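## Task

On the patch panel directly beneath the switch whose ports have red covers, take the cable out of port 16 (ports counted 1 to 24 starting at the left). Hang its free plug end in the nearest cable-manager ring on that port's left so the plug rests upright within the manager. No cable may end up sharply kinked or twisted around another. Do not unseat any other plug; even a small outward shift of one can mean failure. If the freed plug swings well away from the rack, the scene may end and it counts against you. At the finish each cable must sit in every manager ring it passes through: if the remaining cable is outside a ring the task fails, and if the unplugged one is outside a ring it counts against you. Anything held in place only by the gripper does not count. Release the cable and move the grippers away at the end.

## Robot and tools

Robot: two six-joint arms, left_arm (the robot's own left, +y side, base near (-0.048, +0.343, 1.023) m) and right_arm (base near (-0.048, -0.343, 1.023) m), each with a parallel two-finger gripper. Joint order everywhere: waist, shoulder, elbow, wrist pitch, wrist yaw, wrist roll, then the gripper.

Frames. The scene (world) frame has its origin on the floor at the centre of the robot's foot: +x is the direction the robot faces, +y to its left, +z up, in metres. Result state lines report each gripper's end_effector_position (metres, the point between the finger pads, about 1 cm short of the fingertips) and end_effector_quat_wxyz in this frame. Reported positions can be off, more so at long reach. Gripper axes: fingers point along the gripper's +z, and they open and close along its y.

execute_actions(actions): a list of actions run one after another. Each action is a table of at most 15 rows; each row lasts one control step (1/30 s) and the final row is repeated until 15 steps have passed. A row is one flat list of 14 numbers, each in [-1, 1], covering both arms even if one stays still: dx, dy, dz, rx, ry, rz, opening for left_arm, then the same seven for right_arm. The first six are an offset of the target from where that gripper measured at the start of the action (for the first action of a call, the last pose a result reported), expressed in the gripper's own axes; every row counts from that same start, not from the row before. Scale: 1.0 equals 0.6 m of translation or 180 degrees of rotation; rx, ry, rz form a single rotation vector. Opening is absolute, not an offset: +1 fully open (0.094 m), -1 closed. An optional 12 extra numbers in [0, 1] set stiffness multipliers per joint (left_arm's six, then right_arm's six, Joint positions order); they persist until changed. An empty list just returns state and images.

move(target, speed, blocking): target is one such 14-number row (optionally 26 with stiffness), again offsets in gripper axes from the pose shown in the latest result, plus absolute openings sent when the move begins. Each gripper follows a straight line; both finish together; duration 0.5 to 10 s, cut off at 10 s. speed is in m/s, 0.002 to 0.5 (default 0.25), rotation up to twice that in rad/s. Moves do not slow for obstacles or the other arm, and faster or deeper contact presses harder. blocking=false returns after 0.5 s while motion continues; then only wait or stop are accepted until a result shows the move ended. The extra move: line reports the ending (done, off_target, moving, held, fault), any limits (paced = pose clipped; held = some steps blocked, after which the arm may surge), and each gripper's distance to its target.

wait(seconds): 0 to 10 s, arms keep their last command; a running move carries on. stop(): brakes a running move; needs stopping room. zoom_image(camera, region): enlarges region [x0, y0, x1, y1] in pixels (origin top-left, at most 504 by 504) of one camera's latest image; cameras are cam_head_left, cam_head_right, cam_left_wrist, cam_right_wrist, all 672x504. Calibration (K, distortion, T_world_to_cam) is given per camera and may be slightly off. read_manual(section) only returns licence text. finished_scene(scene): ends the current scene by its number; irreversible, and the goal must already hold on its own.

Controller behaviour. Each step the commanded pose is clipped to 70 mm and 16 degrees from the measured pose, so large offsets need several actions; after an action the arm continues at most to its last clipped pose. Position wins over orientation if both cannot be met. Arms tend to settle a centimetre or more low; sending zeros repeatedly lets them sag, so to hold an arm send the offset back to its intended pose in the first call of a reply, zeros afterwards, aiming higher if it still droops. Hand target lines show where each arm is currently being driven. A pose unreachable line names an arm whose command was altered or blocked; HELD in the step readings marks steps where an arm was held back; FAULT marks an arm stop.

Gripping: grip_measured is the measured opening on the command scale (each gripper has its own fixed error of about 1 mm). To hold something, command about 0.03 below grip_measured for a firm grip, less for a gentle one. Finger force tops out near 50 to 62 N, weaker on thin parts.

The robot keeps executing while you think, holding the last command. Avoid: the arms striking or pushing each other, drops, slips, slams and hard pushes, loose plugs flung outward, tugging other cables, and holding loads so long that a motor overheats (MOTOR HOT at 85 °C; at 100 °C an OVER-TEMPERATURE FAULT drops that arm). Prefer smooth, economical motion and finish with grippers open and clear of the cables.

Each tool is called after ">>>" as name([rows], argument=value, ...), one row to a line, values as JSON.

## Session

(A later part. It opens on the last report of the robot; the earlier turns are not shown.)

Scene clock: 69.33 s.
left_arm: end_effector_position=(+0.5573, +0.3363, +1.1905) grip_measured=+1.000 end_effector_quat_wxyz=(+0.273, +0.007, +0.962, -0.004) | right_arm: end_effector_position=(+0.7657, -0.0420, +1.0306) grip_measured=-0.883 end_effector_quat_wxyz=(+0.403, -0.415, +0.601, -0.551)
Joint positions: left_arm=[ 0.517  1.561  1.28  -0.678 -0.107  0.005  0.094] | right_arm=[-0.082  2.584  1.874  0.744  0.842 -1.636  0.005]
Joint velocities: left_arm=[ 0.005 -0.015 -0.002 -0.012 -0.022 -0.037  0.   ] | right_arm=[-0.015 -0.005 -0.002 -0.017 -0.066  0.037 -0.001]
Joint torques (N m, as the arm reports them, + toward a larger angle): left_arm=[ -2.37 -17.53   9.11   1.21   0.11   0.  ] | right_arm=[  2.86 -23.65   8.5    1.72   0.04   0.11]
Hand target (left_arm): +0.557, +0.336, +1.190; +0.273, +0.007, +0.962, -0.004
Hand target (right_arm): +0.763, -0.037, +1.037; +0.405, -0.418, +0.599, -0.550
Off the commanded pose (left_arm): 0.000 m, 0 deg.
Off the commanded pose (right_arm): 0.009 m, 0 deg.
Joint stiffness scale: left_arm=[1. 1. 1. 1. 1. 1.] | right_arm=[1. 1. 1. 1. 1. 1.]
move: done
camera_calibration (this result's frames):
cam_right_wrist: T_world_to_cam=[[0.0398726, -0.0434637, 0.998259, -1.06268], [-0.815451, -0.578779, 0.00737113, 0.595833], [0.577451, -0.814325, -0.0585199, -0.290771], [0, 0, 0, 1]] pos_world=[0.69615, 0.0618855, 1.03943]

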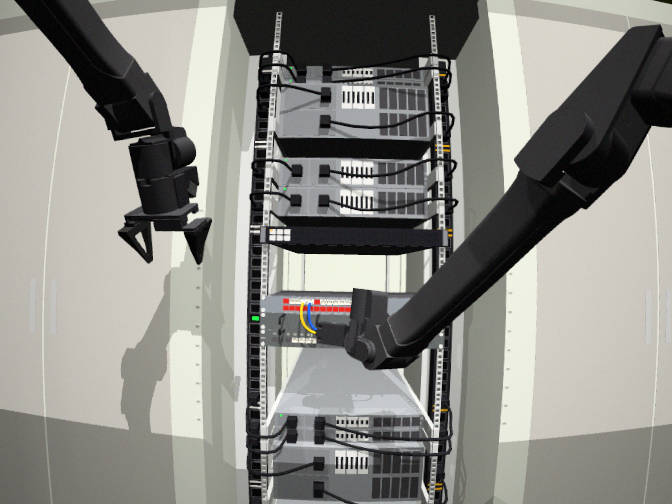

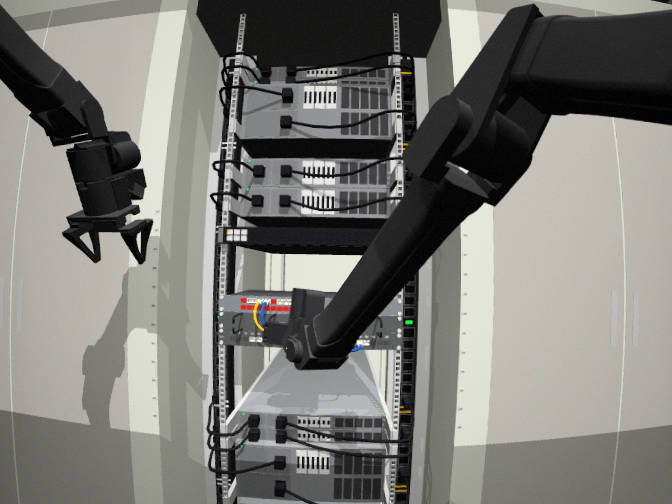

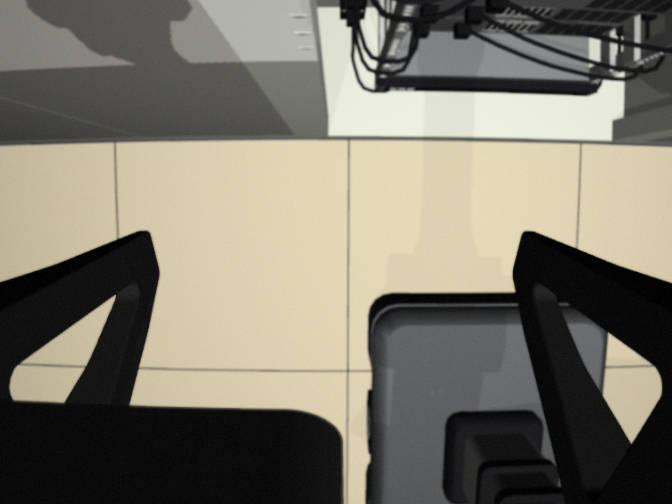

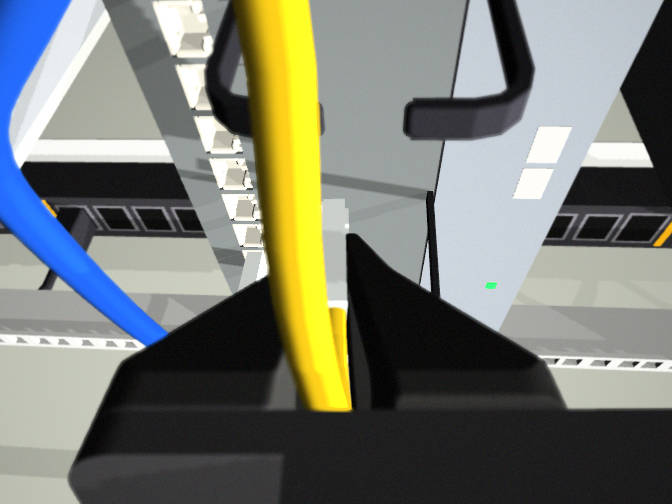

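>>> move(target=[0,0,0,0,0,0,1,0,-0.036,0,0,0,0,-0.93], speed=0.03)

>>> move(target=[0,0,0,0,0,0,1,0.0,0.015,0.06,0,0,0,-0.93], speed=0.03)

Scene clock: 70.97 s.
left_arm: end_effector_position=(+0.5573, +0.3363, +1.1905) grip_measured=+1.000 end_effector_quat_wxyz=(+0.273, +0.007, +0.962, -0.004) | right_arm: end_effector_position=(+0.7670, -0.0429, +1.0432) grip_measured=-0.883 end_effector_quat_wxyz=(+0.403, -0.416, +0.601, -0.551)
Joint positions: left_arm=[ 0.517  1.561  1.28  -0.678 -0.107  0.005  0.094] | right_arm=[-0.082  2.561  1.867  0.727  0.842 -1.636  0.005]
Joint velocities: left_arm=[-0.005  0.005 -0.002 -0.007  0.051 -0.066  0.   ] | right_arm=[-0.005 -0.005 -0.022 -0.017 -0.007  0.022  0.   ]
Joint torques (N m, as the arm reports them, + toward a larger angle): left_arm=[ -2.21 -17.36   9.1    1.2    0.1   -0.01] | right_arm=[  3.   -23.82   8.52   1.4    0.07   0.11]
Hand target (left_arm): +0.557, +0.336, +1.190; +0.273, +0.007, +0.962, -0.004
Hand target (right_arm): +0.767, -0.043, +1.052; +0.403, -0.415, +0.601, -0.551
Off the commanded pose (left_arm): 0.000 m, 0 deg.
Off the commanded pose (right_arm): 0.009 m, 0 deg.
Joint stiffness scale: left_arm=[1. 1. 1. 1. 1. 1.] | right_arm=[1. 1. 1. 1. 1. 1.]
move: done
camera_calibration (this result's frames):
cam_right_wrist: T_world_to_cam=[[0.0415374, -0.042539, 0.998231, -1.07647], [-0.815314, -0.578945, 0.00925472, 0.594171], [0.577527, -0.814256, -0.0587305, -0.291338], [0, 0, 0, 1]] pos_world=[0.697405, 0.0609767, 1.05195]

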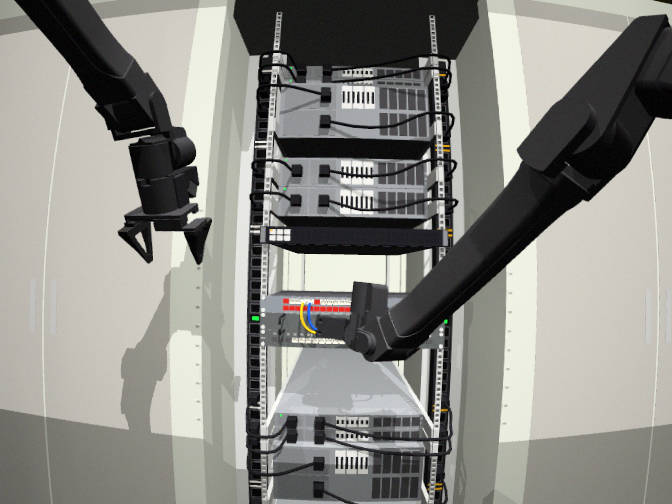

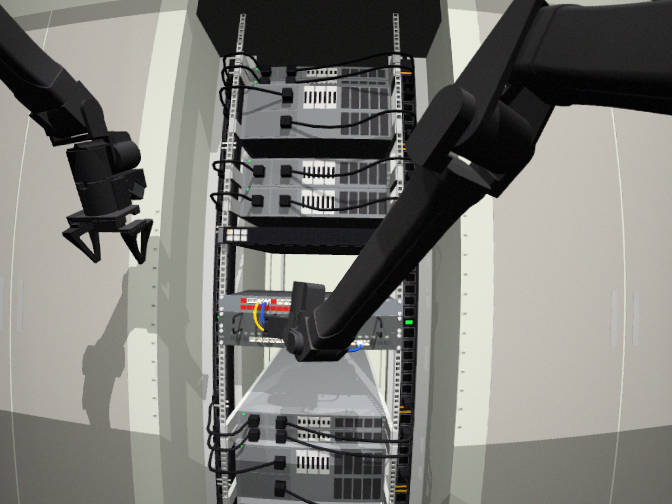

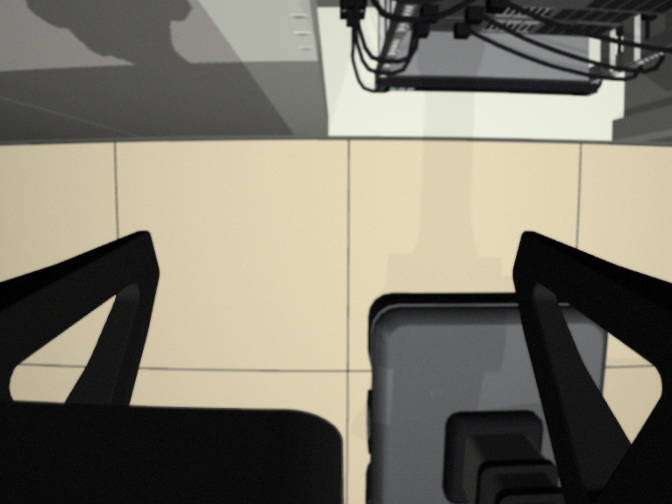

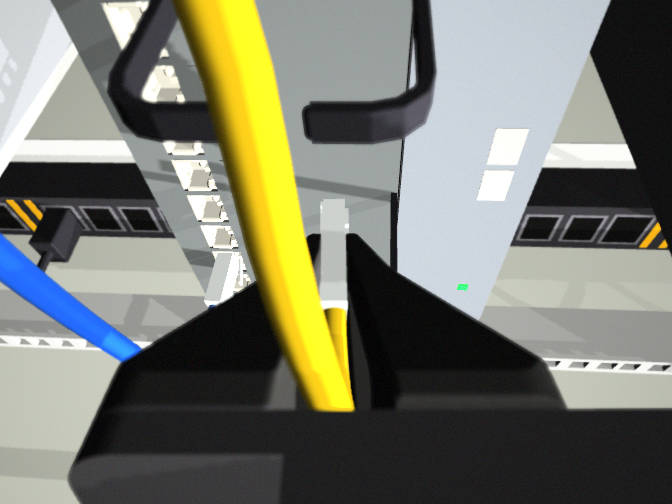

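Scene clock: 72.50 s.
left_arm: end_effector_position=(+0.5573, +0.3363, +1.1905) grip_measured=+1.000 end_effector_quat_wxyz=(+0.273, +0.007, +0.962, -0.004) | right_arm: end_effector_position=(+0.7852, -0.0469, +1.0304) grip_measured=-0.883 end_effector_quat_wxyz=(+0.399, -0.427, +0.599, -0.548)
Joint positions: left_arm=[ 0.517  1.561  1.28  -0.678 -0.107  0.005  0.094] | right_arm=[-0.102  2.604  1.937  0.677  0.811 -1.636  0.005]
Joint velocities: left_arm=[-0.015 -0.024 -0.002  0.002 -0.007 -0.007  0.   ] | right_arm=[-0.005  0.005  0.007 -0.007 -0.051  0.037  0.   ]
Joint torques (N m, as the arm reports them, + toward a larger angle): left_arm=[ -2.24 -17.43   9.11   1.13   0.11  -0.02] | right_arm=[  0.87 -21.21  14.27   1.53  -0.17   0.13]
Hand target (left_arm): +0.557, +0.336, +1.190; +0.273, +0.007, +0.962, -0.004
Hand target (right_arm): +0.799, -0.054, +1.032; +0.403, -0.416, +0.601, -0.551
Off the commanded pose (left_arm): 0.000 m, 0 deg.
Off the commanded pose (right_arm): 0.017 m, 1 deg.
Joint stiffness scale: left_arm=[1. 1. 1. 1. 1. 1.] | right_arm=[1. 1. 1. 1. 1. 1.]
move: off_target (right_arm)
camera_calibration (this result's frames):
cam_right_wrist: T_world_to_cam=[[0.0600037, -0.0315339, 0.9977, -1.07815], [-0.8071, -0.589657, 0.0299036, 0.578627], [0.587358, -0.807038, -0.0608326, -0.311151], [0, 0, 0, 1]] pos_world=[0.71446, 0.056083, 1.03944]

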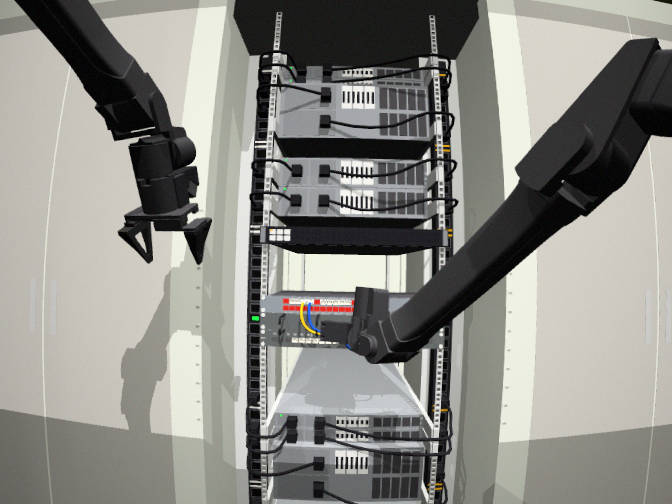

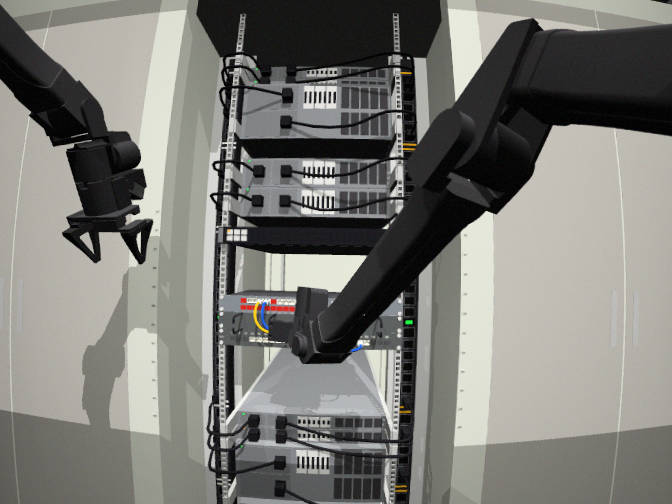

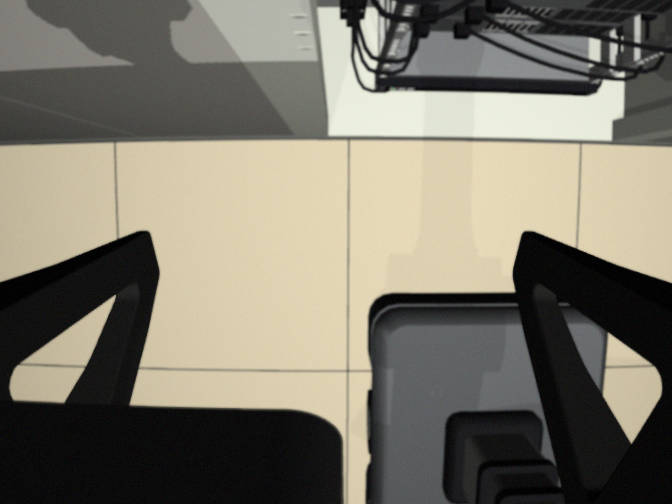

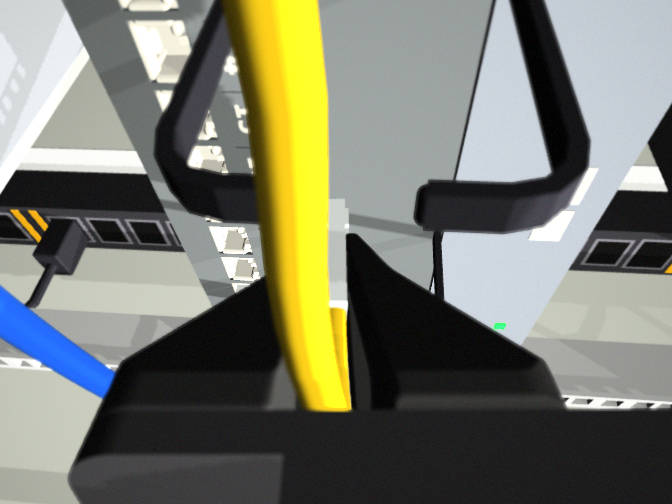

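>>> move(target=[0,0,0,0,0,0,1,0,-0.055,0.012,0,0,0,-0.93], speed=0.03)

Scene clock: 74.10 s.
left_arm: end_effector_position=(+0.5573, +0.3363, +1.1905) grip_measured=+1.000 end_effector_quat_wxyz=(+0.273, +0.007, +0.962, -0.004) | right_arm: end_effector_position=(+0.7881, -0.0467, +1.0425) grip_measured=-0.883 end_effector_quat_wxyz=(+0.392, -0.435, +0.599, -0.546)
Joint positions: left_arm=[ 0.517  1.561  1.28  -0.678 -0.107  0.005  0.094] | right_arm=[-0.102  2.579  1.937  0.63   0.809 -1.636  0.005]
Joint velocities: left_arm=[-0.005 -0.005 -0.007 -0.002  0.051 -0.081  0.   ] | right_arm=[-0.005 -0.005 -0.007  0.002  0.051  0.037 -0.   ]
Joint torques (N m, as the arm reports them, + toward a larger angle): left_arm=[ -2.28 -17.31   9.11   1.2    0.11  -0.01] | right_arm=[  1.85 -24.41  10.4    1.73  -0.13   0.11]
Hand target (left_arm): +0.557, +0.336, +1.190; +0.273, +0.007, +0.962, -0.004
Hand target (right_arm): +0.794, -0.051, +1.063; +0.399, -0.427, +0.599, -0.548
Off the commanded pose (left_arm): 0.000 m, 0 deg.
Off the commanded pose (right_arm): 0.022 m, 1 deg.
Joint stiffness scale: left_arm=[1. 1. 1. 1. 1. 1.] | right_arm=[1. 1. 1. 1. 1. 1.]
move: off_target (right_arm)
camera_calibration (this result's frames):
cam_right_wrist: T_world_to_cam=[[0.079362, -0.0211222, 0.996622, -1.104], [-0.803965, -0.592445, 0.0514644, 0.555602], [0.589357, -0.805334, -0.0639991, -0.310136], [0, 0, 0, 1]] pos_world=[0.717081, 0.0560812, 1.05182]

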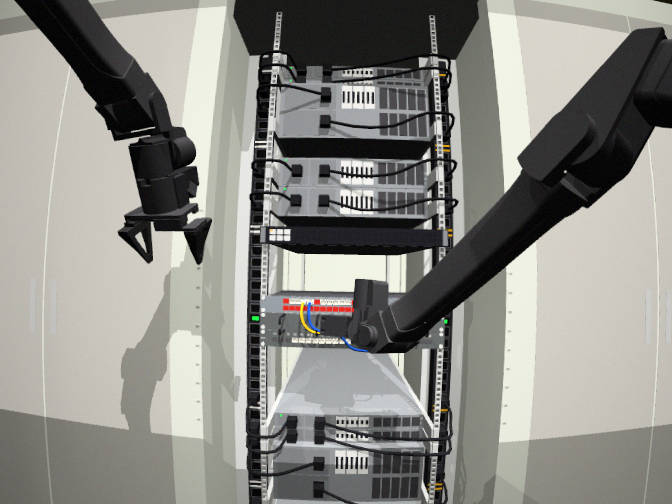

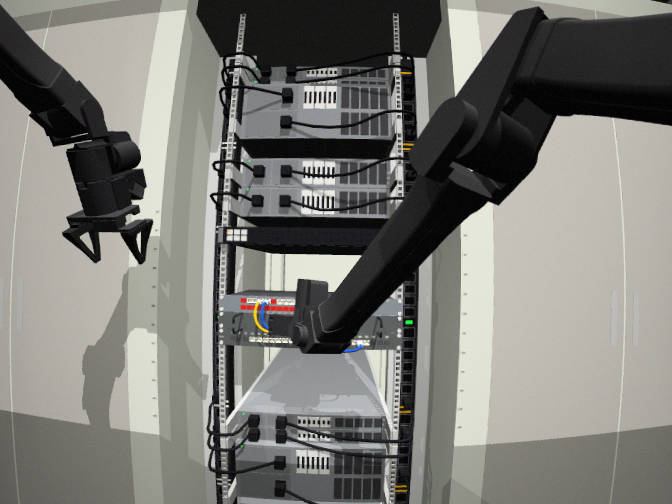

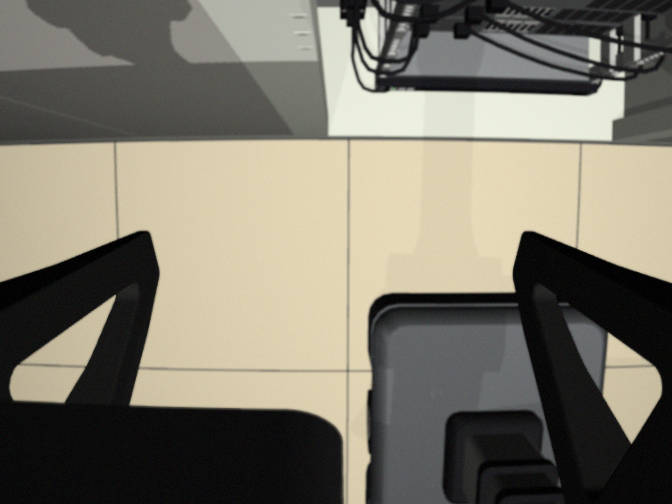

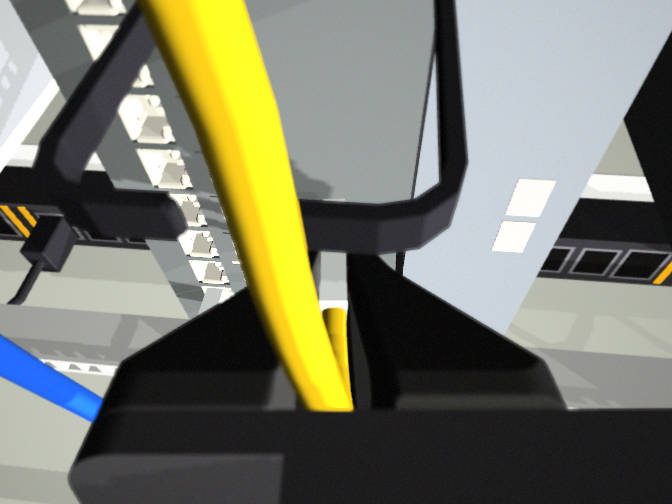

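>>> move(target=[0,0,0,0,0,0,1,0.01,-0.015,0.04,0,0.03,0,-0.93], speed=0.03)

Scene clock: 76.20 s.
left_arm: end_effector_position=(+0.5573, +0.3363, +1.1905) grip_measured=+1.000 end_effector_quat_wxyz=(+0.273, +0.007, +0.962, -0.004) | right_arm: end_effector_position=(+0.7935, -0.0538, +1.0424) grip_measured=-0.883 end_effector_quat_wxyz=(+0.360, -0.423, +0.615, -0.559)
Joint positions: left_arm=[ 0.517  1.561  1.28  -0.678 -0.107  0.005  0.094] | right_arm=[-0.102  2.599  1.996  0.568  0.886 -1.636  0.006]
Joint velocities: left_arm=[ 0.005 -0.005 -0.012  0.002 -0.022 -0.066  0.   ] | right_arm=[-0.005 -0.005  0.022 -0.017 -0.022 -0.037  0.001]
Joint torques (N m, as the arm reports them, + toward a larger angle): left_arm=[ -2.44 -17.26   9.12   1.13   0.09  -0.01] | right_arm=[  1.38 -21.66  15.35   1.51   0.2    0.06]
Hand target (left_arm): +0.557, +0.336, +1.190; +0.273, +0.007, +0.962, -0.004
Hand target (right_arm): +0.808, -0.061, +1.050; +0.363, -0.409, +0.617, -0.565
Off the commanded pose (left_arm): 0.000 m, 0 deg.
Off the commanded pose (right_arm): 0.019 m, 2 deg.
Joint stiffness scale: left_arm=[1. 1. 1. 1. 1. 1.] | right_arm=[1. 1. 1. 1. 1. 1.]
move: off_target (right_arm)
camera_calibration (this result's frames):
cam_right_wrist: T_world_to_cam=[[0.104492, -0.0110215, 0.994465, -1.12164], [-0.843753, -0.53031, 0.0827784, 0.557984], [0.526463, -0.847732, -0.0647124, -0.270679], [0, 0, 0, 1]] pos_world=[0.730505, 0.0540789, 1.05173]

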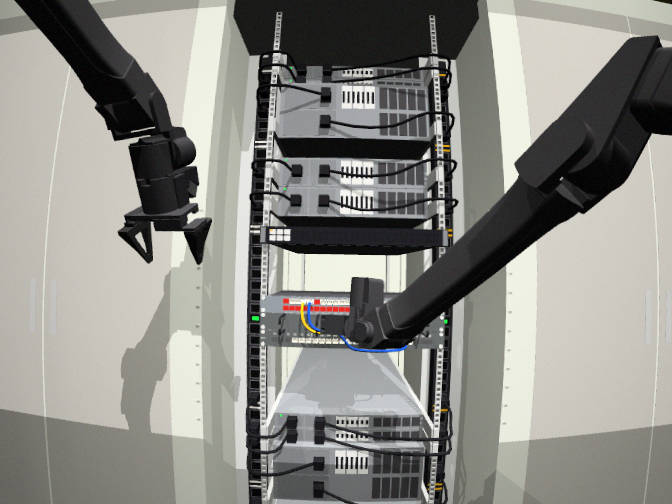

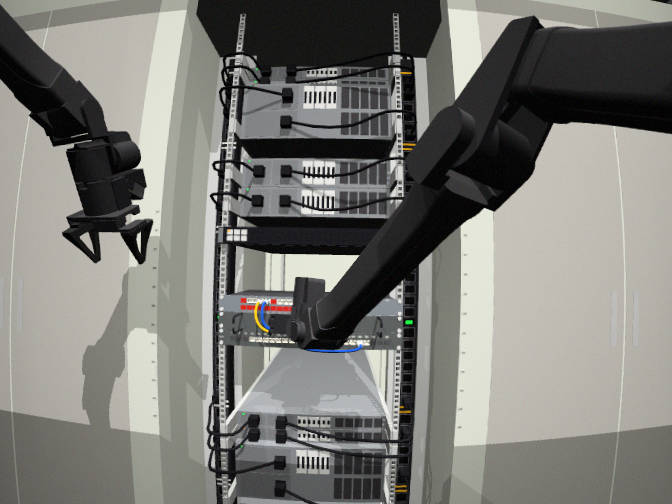

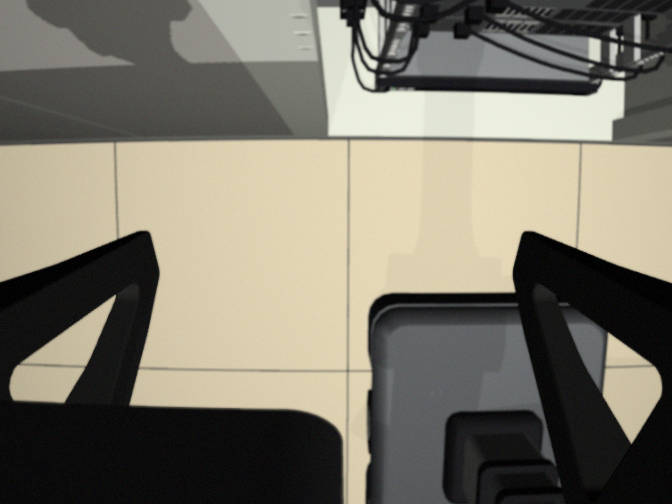

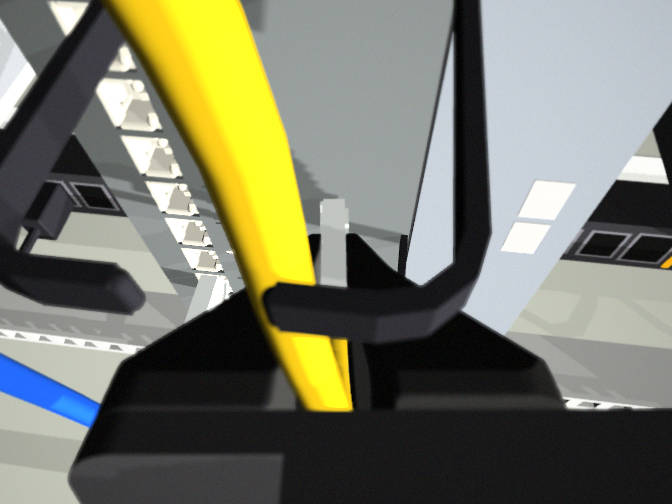

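>>> move(target=[0,0,0,0,0,0,1,0.01,-0.005,0.04,0.01,0.04,0,-0.93], speed=0.03)

>>> move(target=[0,0,0,0,0,0,1,0.0,0.045,0.03,0.0,0.01,0,-0.93], speed=0.03)

Scene clock: 78.97 s.
left_arm: end_effector_position=(+0.5573, +0.3363, +1.1905) grip_measured=+1.000 end_effector_quat_wxyz=(+0.273, +0.007, +0.962, -0.004) | right_arm: end_effector_position=(+0.7936, -0.0586, +1.0392) grip_measured=-0.883 end_effector_quat_wxyz=(+0.322, -0.394, +0.629, -0.588)
Joint positions: left_arm=[ 0.517  1.561  1.28  -0.678 -0.107  0.005  0.094] | right_arm=[-0.093  2.65   2.079  0.568  1.006 -1.678  0.005]
Joint velocities: left_arm=[-0.005  0.005 -0.002 -0.007  0.095  0.022  0.   ] | right_arm=[-0.015 -0.005 -0.002 -0.002 -0.051 -0.022 -0.001]
Joint torques (N m, as the arm reports them, + toward a larger angle): left_arm=[ -2.13 -17.45   9.14   1.19   0.11   0.  ] | right_arm=[  0.54 -21.53  16.37   1.6   -0.38   0.01]
Hand target (left_arm): +0.557, +0.336, +1.190; +0.273, +0.007, +0.962, -0.004
Hand target (right_arm): +0.811, -0.070, +1.043; +0.327, -0.382, +0.629, -0.593
Off the commanded pose (left_arm): 0.000 m, 0 deg.
Off the commanded pose (right_arm): 0.023 m, 2 deg.
Joint stiffness scale: left_arm=[1. 1. 1. 1. 1. 1.] | right_arm=[1. 1. 1. 1. 1. 1.]
move: off_target (right_arm)
camera_calibration (this result's frames):
cam_right_wrist: T_world_to_cam=[[0.103778, 0.0083955, 0.994565, -1.11688], [-0.89648, -0.432293, 0.0971925, 0.588483], [0.430759, -0.901694, -0.0373361, -0.230692], [0, 0, 0, 1]] pos_world=[0.742843, 0.0557596, 1.045]

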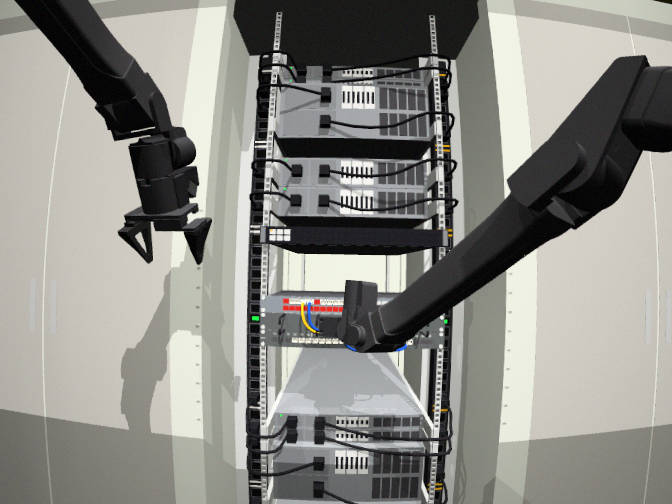

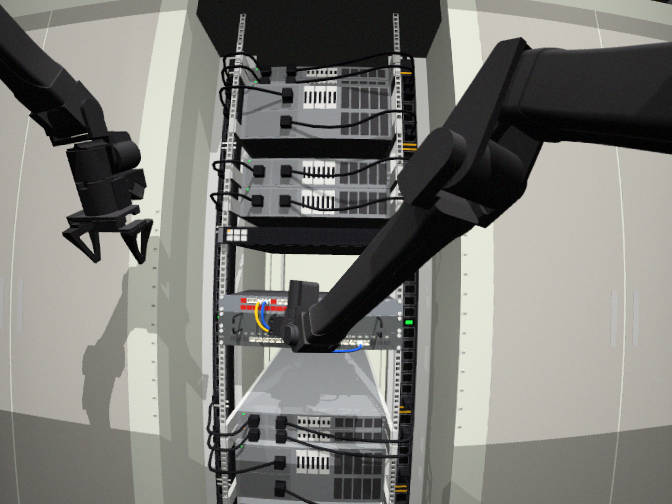

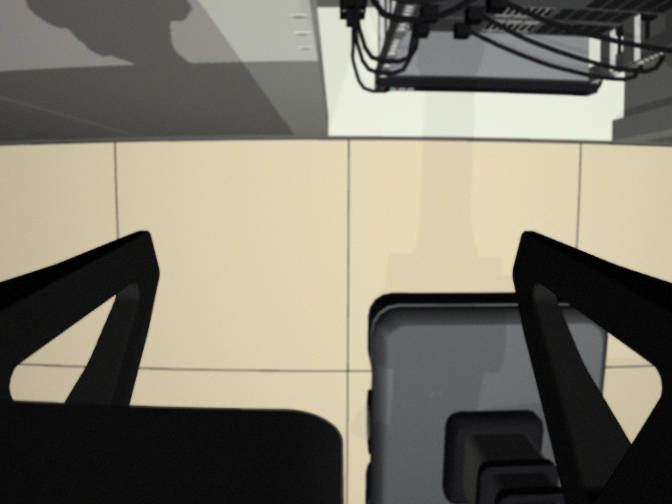

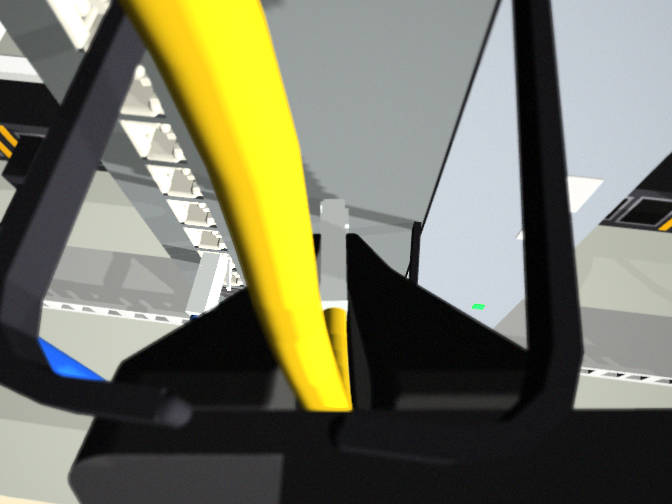

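Scene clock: 80.27 s.
left_arm: end_effector_position=(+0.5573, +0.3363, +1.1905) grip_measured=+1.000 end_effector_quat_wxyz=(+0.273, +0.007, +0.962, -0.004) | right_arm: end_effector_position=(+0.7934, -0.0576, +1.0279) grip_measured=-0.883 end_effector_quat_wxyz=(+0.316, -0.391, +0.632, -0.590)
Joint positions: left_arm=[ 0.517  1.561  1.28  -0.678 -0.107  0.005  0.094] | right_arm=[-0.092  2.678  2.105  0.568  1.023 -1.678  0.005]
Joint velocities: left_arm=[ 0.005 -0.005 -0.002  0.007 -0.022 -0.022  0.   ] | right_arm=[-0.005 -0.015 -0.002 -0.017 -0.081  0.007 -0.   ]
Joint torques (N m, as the arm reports them, + toward a larger angle): left_arm=[ -2.37 -17.39   9.08   1.19   0.1   -0.02] | right_arm=[  0.85 -20.45  15.13   1.58  -0.16   0.09]
Hand target (left_arm): +0.557, +0.336, +1.190; +0.273, +0.007, +0.962, -0.004
Hand target (right_arm): +0.804, -0.067, +1.011; +0.313, -0.386, +0.634, -0.593
Off the commanded pose (left_arm): 0.000 m, 0 deg.
Off the commanded pose (right_arm): 0.024 m, 1 deg.
Joint stiffness scale: left_arm=[1. 1. 1. 1. 1. 1.] | right_arm=[1. 1. 1. 1. 1. 1.]
move: off_target (right_arm)
camera_calibration (this result's frames):
cam_right_wrist: T_world_to_cam=[[0.107348, 0.00886865, 0.994182, -1.10803], [-0.902798, -0.417986, 0.10121, 0.591472], [0.416452, -0.90841, -0.0368635, -0.219621], [0, 0, 0, 1]] pos_world=[0.744386, 0.0575481, 1.03362]

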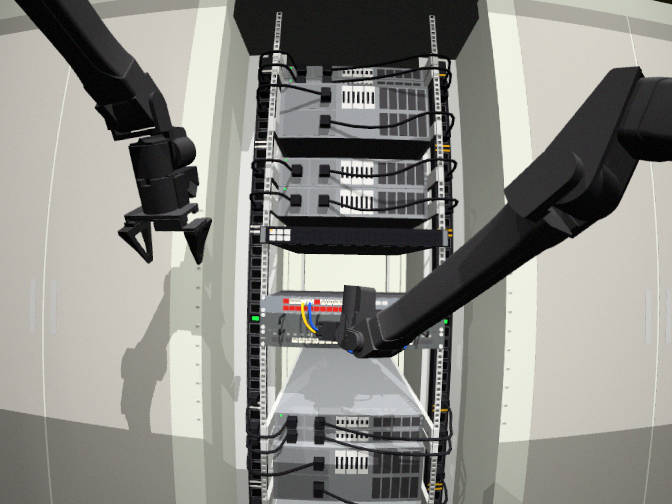

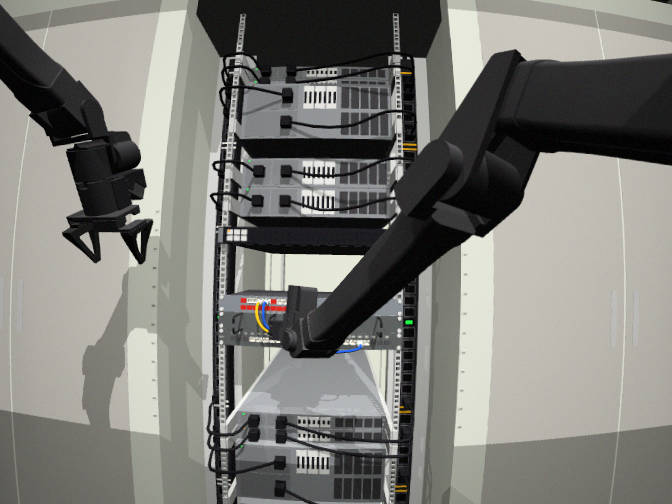

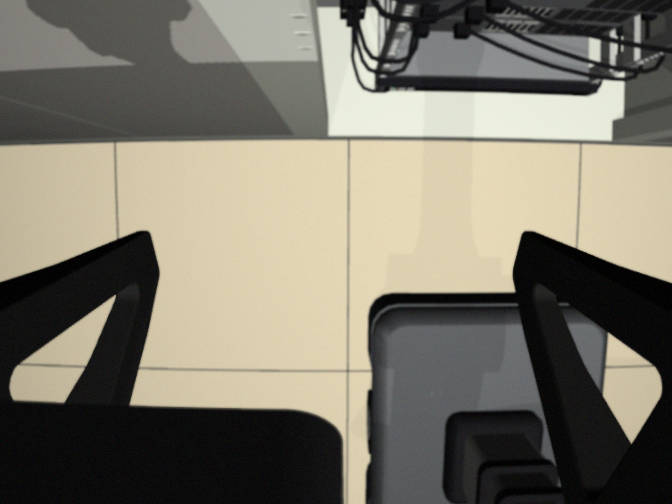

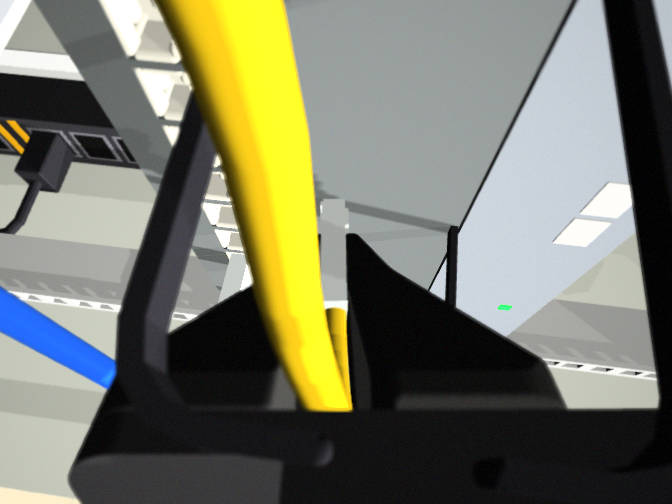

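Well inside. Release slightly.

>>> move(target=[0,0,0,0,0,0,1,0,-0.01,0,0,0,0,-0.75], speed=0.03)

>>> move(target=[0,0,0,0,0,0,1,0.02,0,-0.06,0,0,0,-0.75], speed=0.03)

Scene clock: 81.27 s.
left_arm: end_effector_position=(+0.5573, +0.3363, +1.1905) grip_measured=+1.000 end_effector_quat_wxyz=(+0.273, +0.007, +0.962, -0.004) | right_arm: end_effector_position=(+0.7938, -0.0574, +1.0326) grip_measured=-0.752 end_effector_quat_wxyz=(+0.318, -0.388, +0.632, -0.591)
Joint positions: left_arm=[ 0.517  1.561  1.28  -0.678 -0.107  0.005  0.094] | right_arm=[-0.091  2.673  2.105  0.569  1.025 -1.678  0.012]
Joint velocities: left_arm=[-0.005  0.024 -0.012 -0.007 -0.022  0.022  0.   ] | right_arm=[ 0.005 -0.005  0.007 -0.012 -0.007 -0.081 -0.   ]
Joint torques (N m, as the arm reports them, + toward a larger angle): left_arm=[ -2.23 -17.38   9.07   1.21   0.11  -0.01] | right_arm=[  2.31 -24.1    9.72   1.42   0.     0.12]
Hand target (left_arm): +0.557, +0.336, +1.190; +0.273, +0.007, +0.962, -0.004
Hand target (right_arm): +0.794, -0.058, +1.034; +0.316, -0.391, +0.632, -0.590
Off the commanded pose (left_arm): 0.000 m, 0 deg.
Off the commanded pose (right_arm): 0.001 m, 0 deg.
Joint stiffness scale: left_arm=[1. 1. 1. 1. 1. 1.] | right_arm=[1. 1. 1. 1. 1. 1.]
move: done
camera_calibration (this result's frames):
cam_right_wrist: T_world_to_cam=[[0.101979, 0.00604555, 0.994768, -1.10932], [-0.903931, -0.416949, 0.095201, 0.598608], [0.415343, -0.90891, -0.0370554, -0.218364], [0, 0, 0, 1]] pos_world=[0.744924, 0.0578221, 1.03844]

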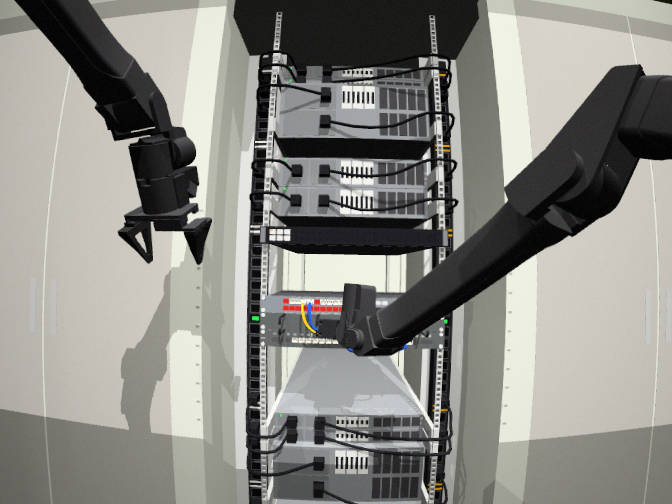

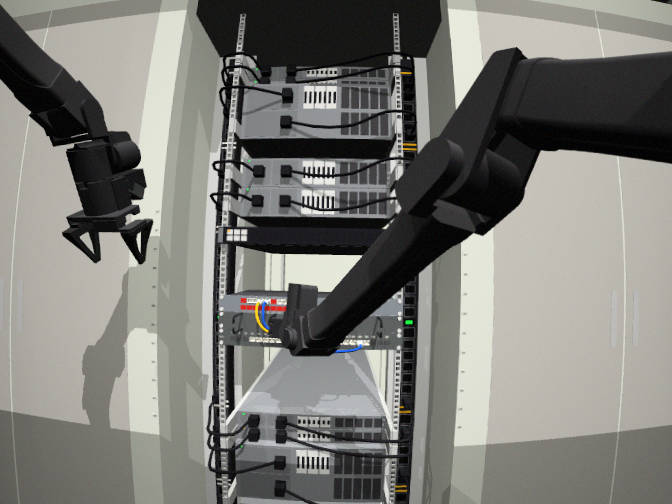

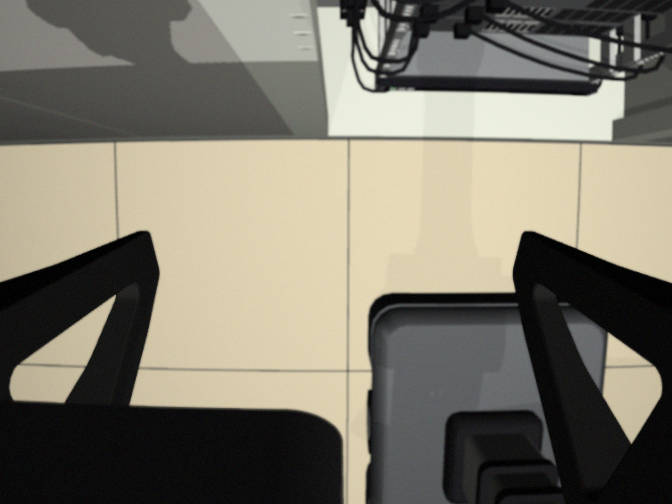

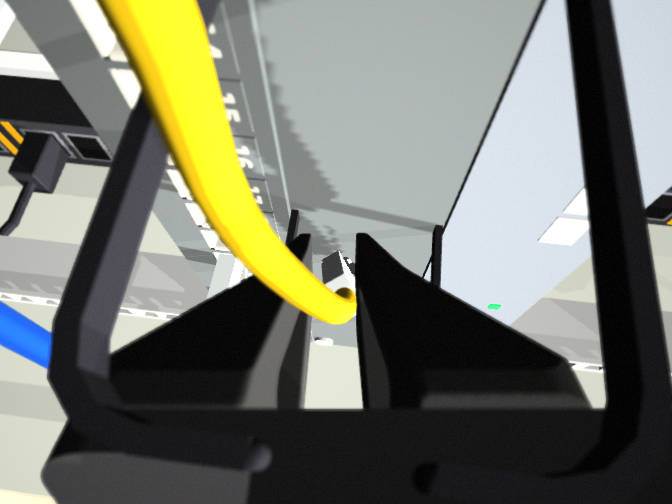

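Scene clock: 82.80 s.
left_arm: end_effector_position=(+0.5573, +0.3363, +1.1905) grip_measured=+1.000 end_effector_quat_wxyz=(+0.273, +0.007, +0.962, -0.004) | right_arm: end_effector_position=(+0.7618, -0.0565, +1.0319) grip_measured=-0.752 end_effector_quat_wxyz=(+0.312, -0.392, +0.632, -0.591)
Joint positions: left_arm=[ 0.517  1.561  1.28  -0.678 -0.107  0.005  0.094] | right_arm=[-0.07   2.603  1.952  0.639  1.05  -1.678  0.012]
Joint velocities: left_arm=[-0.015 -0.015 -0.017 -0.017  0.022 -0.051  0.   ] | right_arm=[-0.015  0.005  0.002  0.007  0.007  0.022 -0.001]
Joint torques (N m, as the arm reports them, + toward a larger angle): left_arm=[ -2.3  -17.56   9.12   1.16   0.11  -0.01] | right_arm=[  3.26 -23.69   8.35   2.34   0.34   0.12]
Hand target (left_arm): +0.557, +0.336, +1.190; +0.273, +0.007, +0.962, -0.004
Hand target (right_arm): +0.757, -0.050, +1.037; +0.318, -0.388, +0.632, -0.590
Off the commanded pose (left_arm): 0.000 m, 0 deg.
Off the commanded pose (right_arm): 0.010 m, 1 deg.
Joint stiffness scale: left_arm=[1. 1. 1. 1. 1. 1.] | right_arm=[1. 1. 1. 1. 1. 1.]
move: done
camera_calibration (this result's frames):
cam_right_wrist: T_world_to_cam=[[0.113853, 0.0125435, 0.993418, -1.11257], [-0.903829, -0.413827, 0.10881, 0.55621], [0.412468, -0.910269, -0.0357782, -0.203472], [0, 0, 0, 1]] pos_world=[0.713314, 0.0589157, 1.03745]

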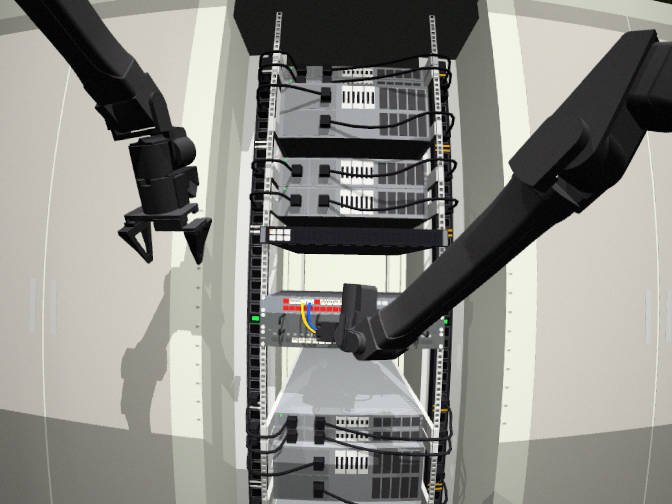

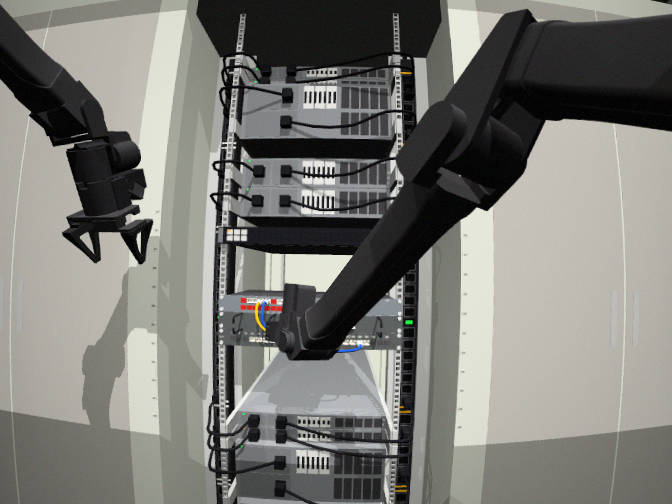

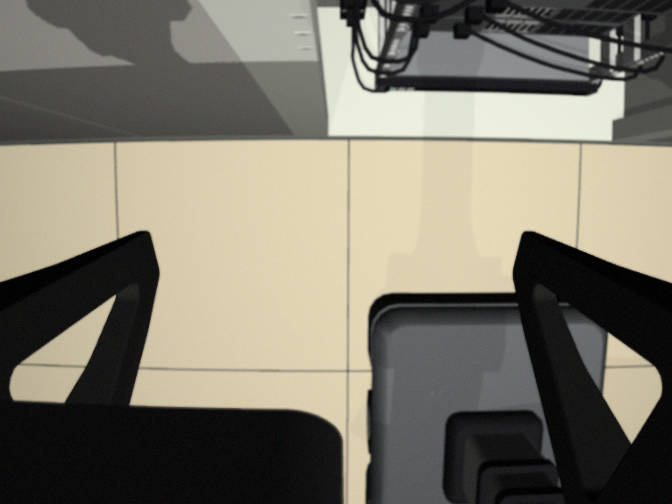

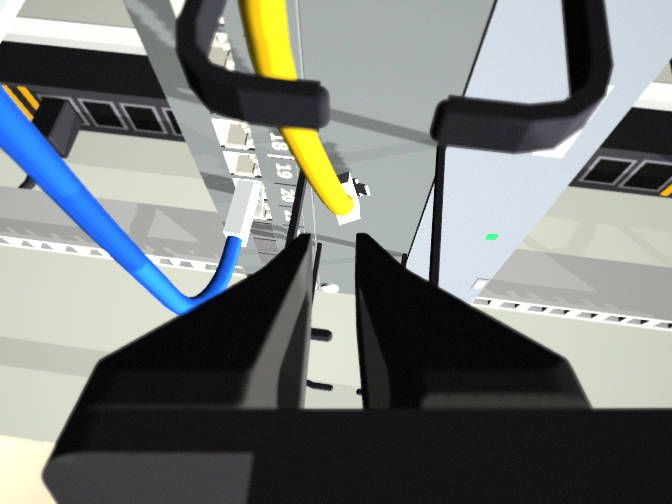

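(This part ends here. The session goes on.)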